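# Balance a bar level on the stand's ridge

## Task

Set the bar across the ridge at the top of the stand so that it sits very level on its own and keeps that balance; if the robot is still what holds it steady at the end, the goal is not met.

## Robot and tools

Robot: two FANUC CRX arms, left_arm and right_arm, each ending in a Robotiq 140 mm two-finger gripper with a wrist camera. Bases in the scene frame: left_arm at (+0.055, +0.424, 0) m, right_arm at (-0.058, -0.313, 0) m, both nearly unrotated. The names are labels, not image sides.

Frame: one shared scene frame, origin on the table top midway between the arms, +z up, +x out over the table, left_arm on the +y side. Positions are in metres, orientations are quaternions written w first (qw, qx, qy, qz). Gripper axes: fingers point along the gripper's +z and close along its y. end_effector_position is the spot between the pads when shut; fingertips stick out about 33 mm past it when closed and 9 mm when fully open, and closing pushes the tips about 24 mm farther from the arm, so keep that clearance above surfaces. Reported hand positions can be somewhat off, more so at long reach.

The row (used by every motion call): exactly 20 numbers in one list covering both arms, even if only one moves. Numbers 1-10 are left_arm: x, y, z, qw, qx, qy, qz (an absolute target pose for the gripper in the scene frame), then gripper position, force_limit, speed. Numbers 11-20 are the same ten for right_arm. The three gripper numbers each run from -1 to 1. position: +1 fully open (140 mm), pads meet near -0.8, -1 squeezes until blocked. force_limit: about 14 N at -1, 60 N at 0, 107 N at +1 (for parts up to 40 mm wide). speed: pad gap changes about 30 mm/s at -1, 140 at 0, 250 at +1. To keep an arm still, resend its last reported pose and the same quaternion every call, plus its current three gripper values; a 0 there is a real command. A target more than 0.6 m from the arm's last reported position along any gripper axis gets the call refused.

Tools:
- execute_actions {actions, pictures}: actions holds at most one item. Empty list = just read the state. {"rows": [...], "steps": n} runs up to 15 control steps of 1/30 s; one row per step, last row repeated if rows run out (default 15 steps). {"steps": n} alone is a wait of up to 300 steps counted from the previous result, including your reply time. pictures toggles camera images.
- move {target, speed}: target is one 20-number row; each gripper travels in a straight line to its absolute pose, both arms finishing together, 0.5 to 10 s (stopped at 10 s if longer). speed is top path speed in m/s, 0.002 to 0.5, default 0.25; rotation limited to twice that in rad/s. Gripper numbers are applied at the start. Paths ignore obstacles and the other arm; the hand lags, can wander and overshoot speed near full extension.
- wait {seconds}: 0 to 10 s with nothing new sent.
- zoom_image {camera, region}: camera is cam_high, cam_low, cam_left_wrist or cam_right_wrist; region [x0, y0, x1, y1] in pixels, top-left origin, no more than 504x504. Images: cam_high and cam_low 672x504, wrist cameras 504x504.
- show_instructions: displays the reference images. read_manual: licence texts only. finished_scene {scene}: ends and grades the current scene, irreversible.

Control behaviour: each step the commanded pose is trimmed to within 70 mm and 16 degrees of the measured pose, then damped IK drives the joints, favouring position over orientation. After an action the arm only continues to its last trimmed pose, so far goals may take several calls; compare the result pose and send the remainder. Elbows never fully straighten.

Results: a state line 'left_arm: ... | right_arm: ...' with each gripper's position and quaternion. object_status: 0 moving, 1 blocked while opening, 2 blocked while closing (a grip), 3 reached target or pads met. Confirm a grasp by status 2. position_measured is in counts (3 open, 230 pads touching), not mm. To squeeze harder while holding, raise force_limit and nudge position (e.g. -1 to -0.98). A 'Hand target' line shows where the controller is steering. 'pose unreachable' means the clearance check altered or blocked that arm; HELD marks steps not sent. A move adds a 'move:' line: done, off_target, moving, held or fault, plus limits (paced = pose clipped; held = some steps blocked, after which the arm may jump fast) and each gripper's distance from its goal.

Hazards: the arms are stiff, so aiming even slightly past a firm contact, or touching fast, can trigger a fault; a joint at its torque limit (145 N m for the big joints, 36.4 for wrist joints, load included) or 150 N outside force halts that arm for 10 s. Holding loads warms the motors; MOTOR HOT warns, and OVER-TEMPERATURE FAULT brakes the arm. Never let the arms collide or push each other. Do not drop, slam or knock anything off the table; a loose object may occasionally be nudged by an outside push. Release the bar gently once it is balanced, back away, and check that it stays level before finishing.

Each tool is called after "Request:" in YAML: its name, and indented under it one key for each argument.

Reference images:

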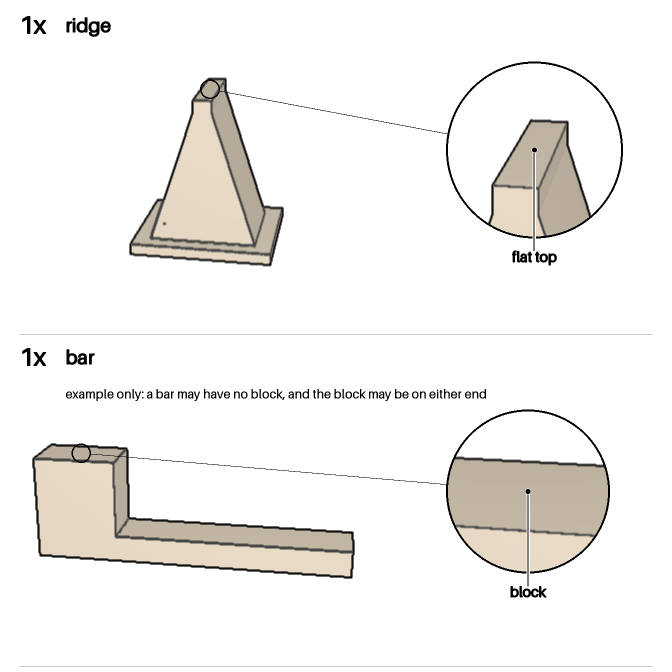

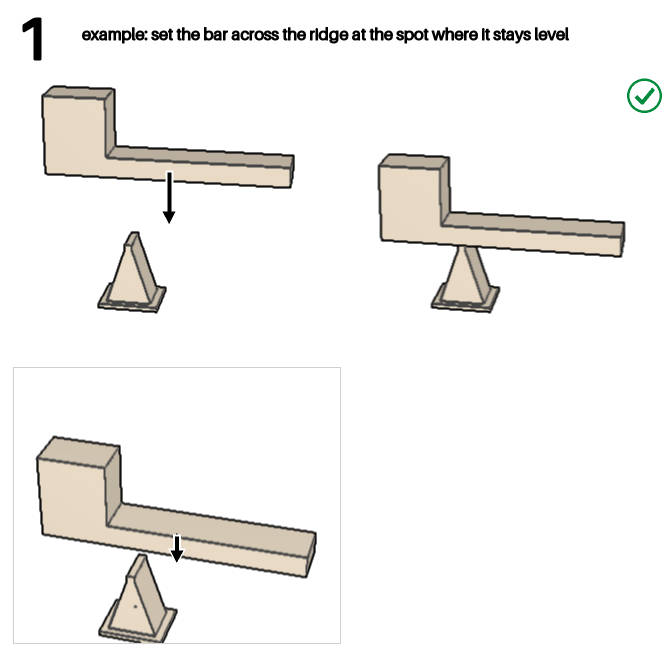

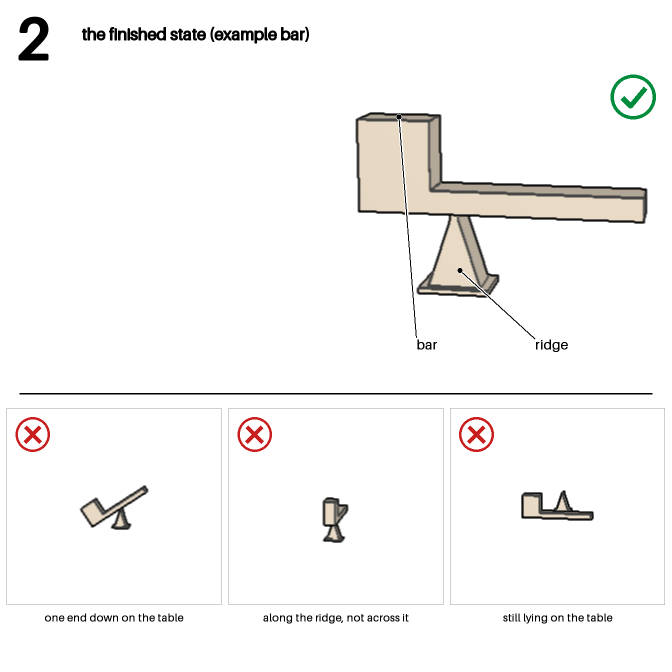

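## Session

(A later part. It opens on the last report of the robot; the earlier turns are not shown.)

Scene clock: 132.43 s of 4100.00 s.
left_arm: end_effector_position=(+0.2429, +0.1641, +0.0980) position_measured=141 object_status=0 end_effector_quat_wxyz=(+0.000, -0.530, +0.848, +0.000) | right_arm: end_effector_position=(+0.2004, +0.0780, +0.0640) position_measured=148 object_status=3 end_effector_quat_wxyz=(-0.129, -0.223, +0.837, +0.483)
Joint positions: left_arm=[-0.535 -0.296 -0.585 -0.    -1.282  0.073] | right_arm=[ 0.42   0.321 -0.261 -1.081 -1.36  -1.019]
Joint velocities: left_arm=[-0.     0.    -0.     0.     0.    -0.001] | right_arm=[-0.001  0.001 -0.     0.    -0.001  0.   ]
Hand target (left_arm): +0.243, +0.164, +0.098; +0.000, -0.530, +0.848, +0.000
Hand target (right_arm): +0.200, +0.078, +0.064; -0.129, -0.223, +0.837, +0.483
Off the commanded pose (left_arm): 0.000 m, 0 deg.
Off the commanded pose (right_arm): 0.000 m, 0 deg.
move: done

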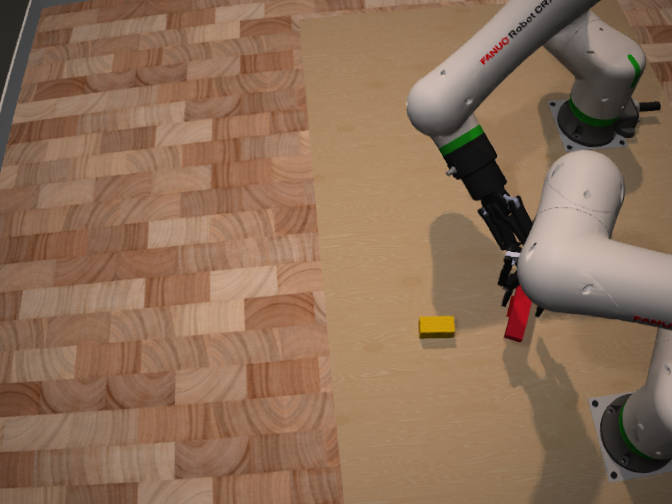

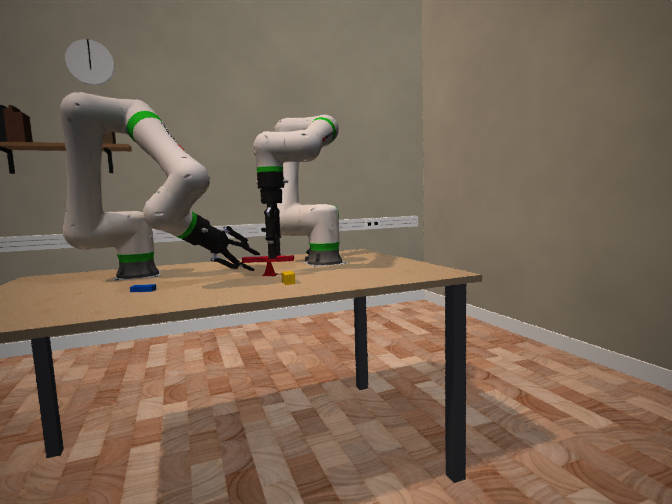

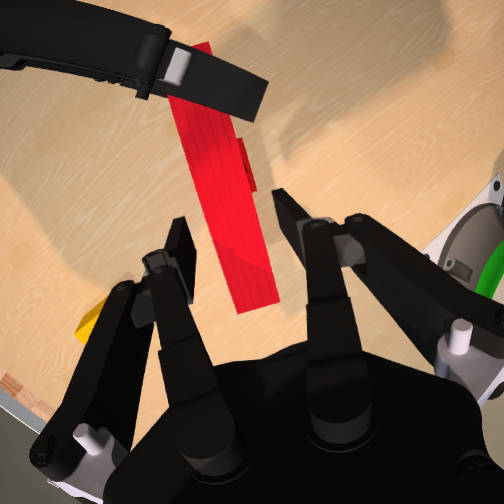

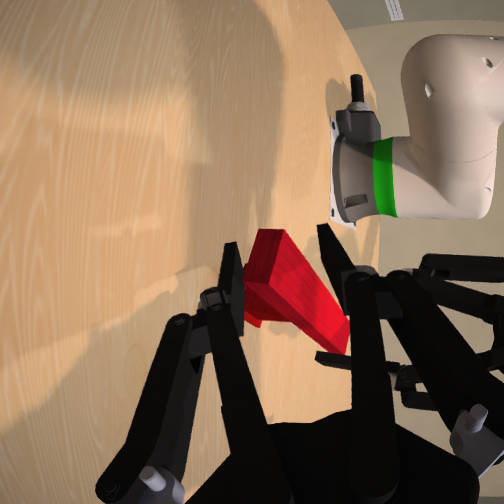

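Same slope, so it lies flat. Retreat along the finger axis.

Request:
move:
  target: [0.2429,0.1641,0.16,0,0.53,-0.848,0,-0.1,0,-1,0.235,0.018,0.104,-0.129,-0.223,0.836,0.483,0.1,-1,0]
  speed: 0.08

Request:
zoom_image:
  camera: "cam_low"
  region: [200,230,300,290]

Scene clock: 135.50 s of 4100.00 s.
left_arm: end_effector_position=(+0.2427, +0.1642, +0.1600) position_measured=141 object_status=3 end_effector_quat_wxyz=(-0.000, -0.530, +0.848, -0.000) | right_arm: end_effector_position=(+0.2350, +0.0183, +0.1040) position_measured=117 object_status=3 end_effector_quat_wxyz=(-0.129, -0.223, +0.836, +0.484)
Joint positions: left_arm=[-0.535 -0.333 -0.464  0.    -1.44   0.074] | right_arm=[ 0.282  0.286 -0.196 -1.008 -1.513 -1.045]
Joint velocities: left_arm=[-0.     0.     0.001 -0.    -0.001 -0.   ] | right_arm=[-0.001 -0.     0.001  0.001 -0.001 -0.001]
Hand target (left_arm): +0.243, +0.164, +0.160; +0.000, -0.530, +0.848, +0.000
Hand target (right_arm): +0.235, +0.018, +0.104; -0.129, -0.223, +0.836, +0.484
Off the commanded pose (left_arm): 0.000 m, 0 deg.
Off the commanded pose (right_arm): 0.000 m, 0 deg.
move: done

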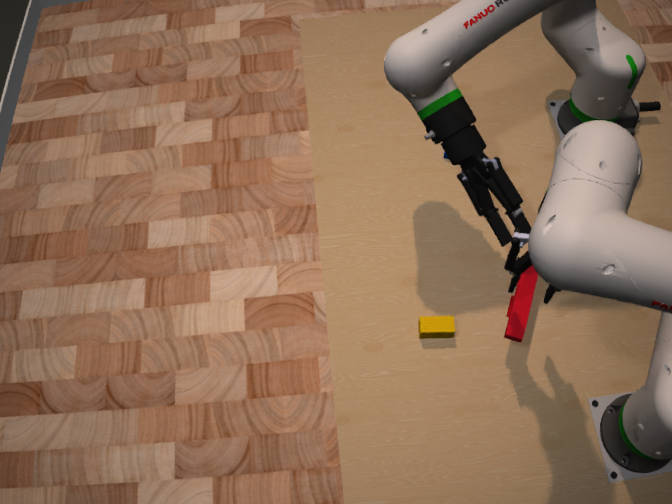

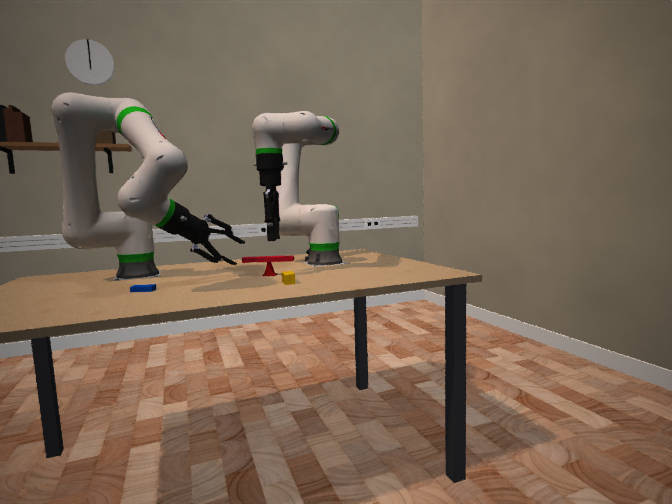

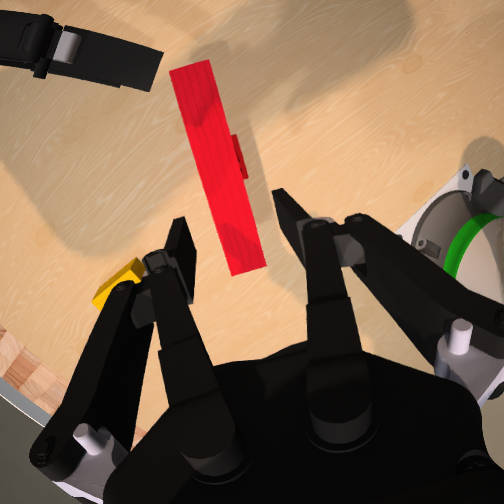

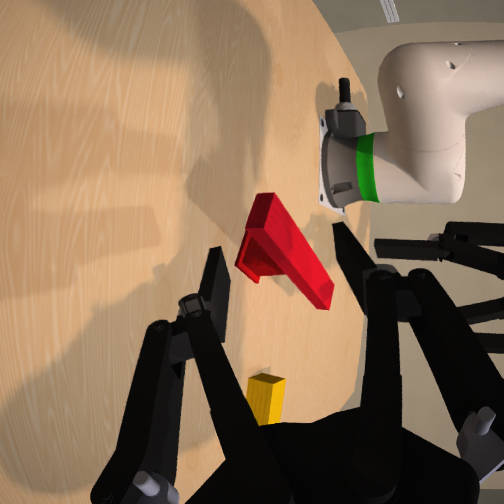

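Region (200, 230, 300, 290) of cam_low's 672x504 image, scaled by 5.040, with more detail than that image has; it fills the top 302 rows of this view, and the rest is white.

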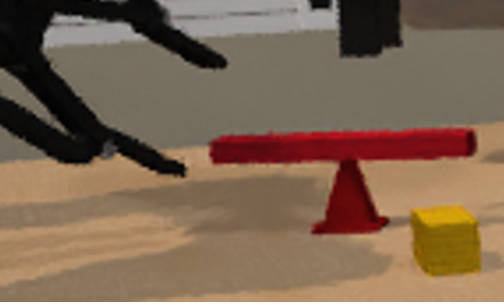

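Request:
finished_scene:
  scene: 1

The scene is finished: the task was done.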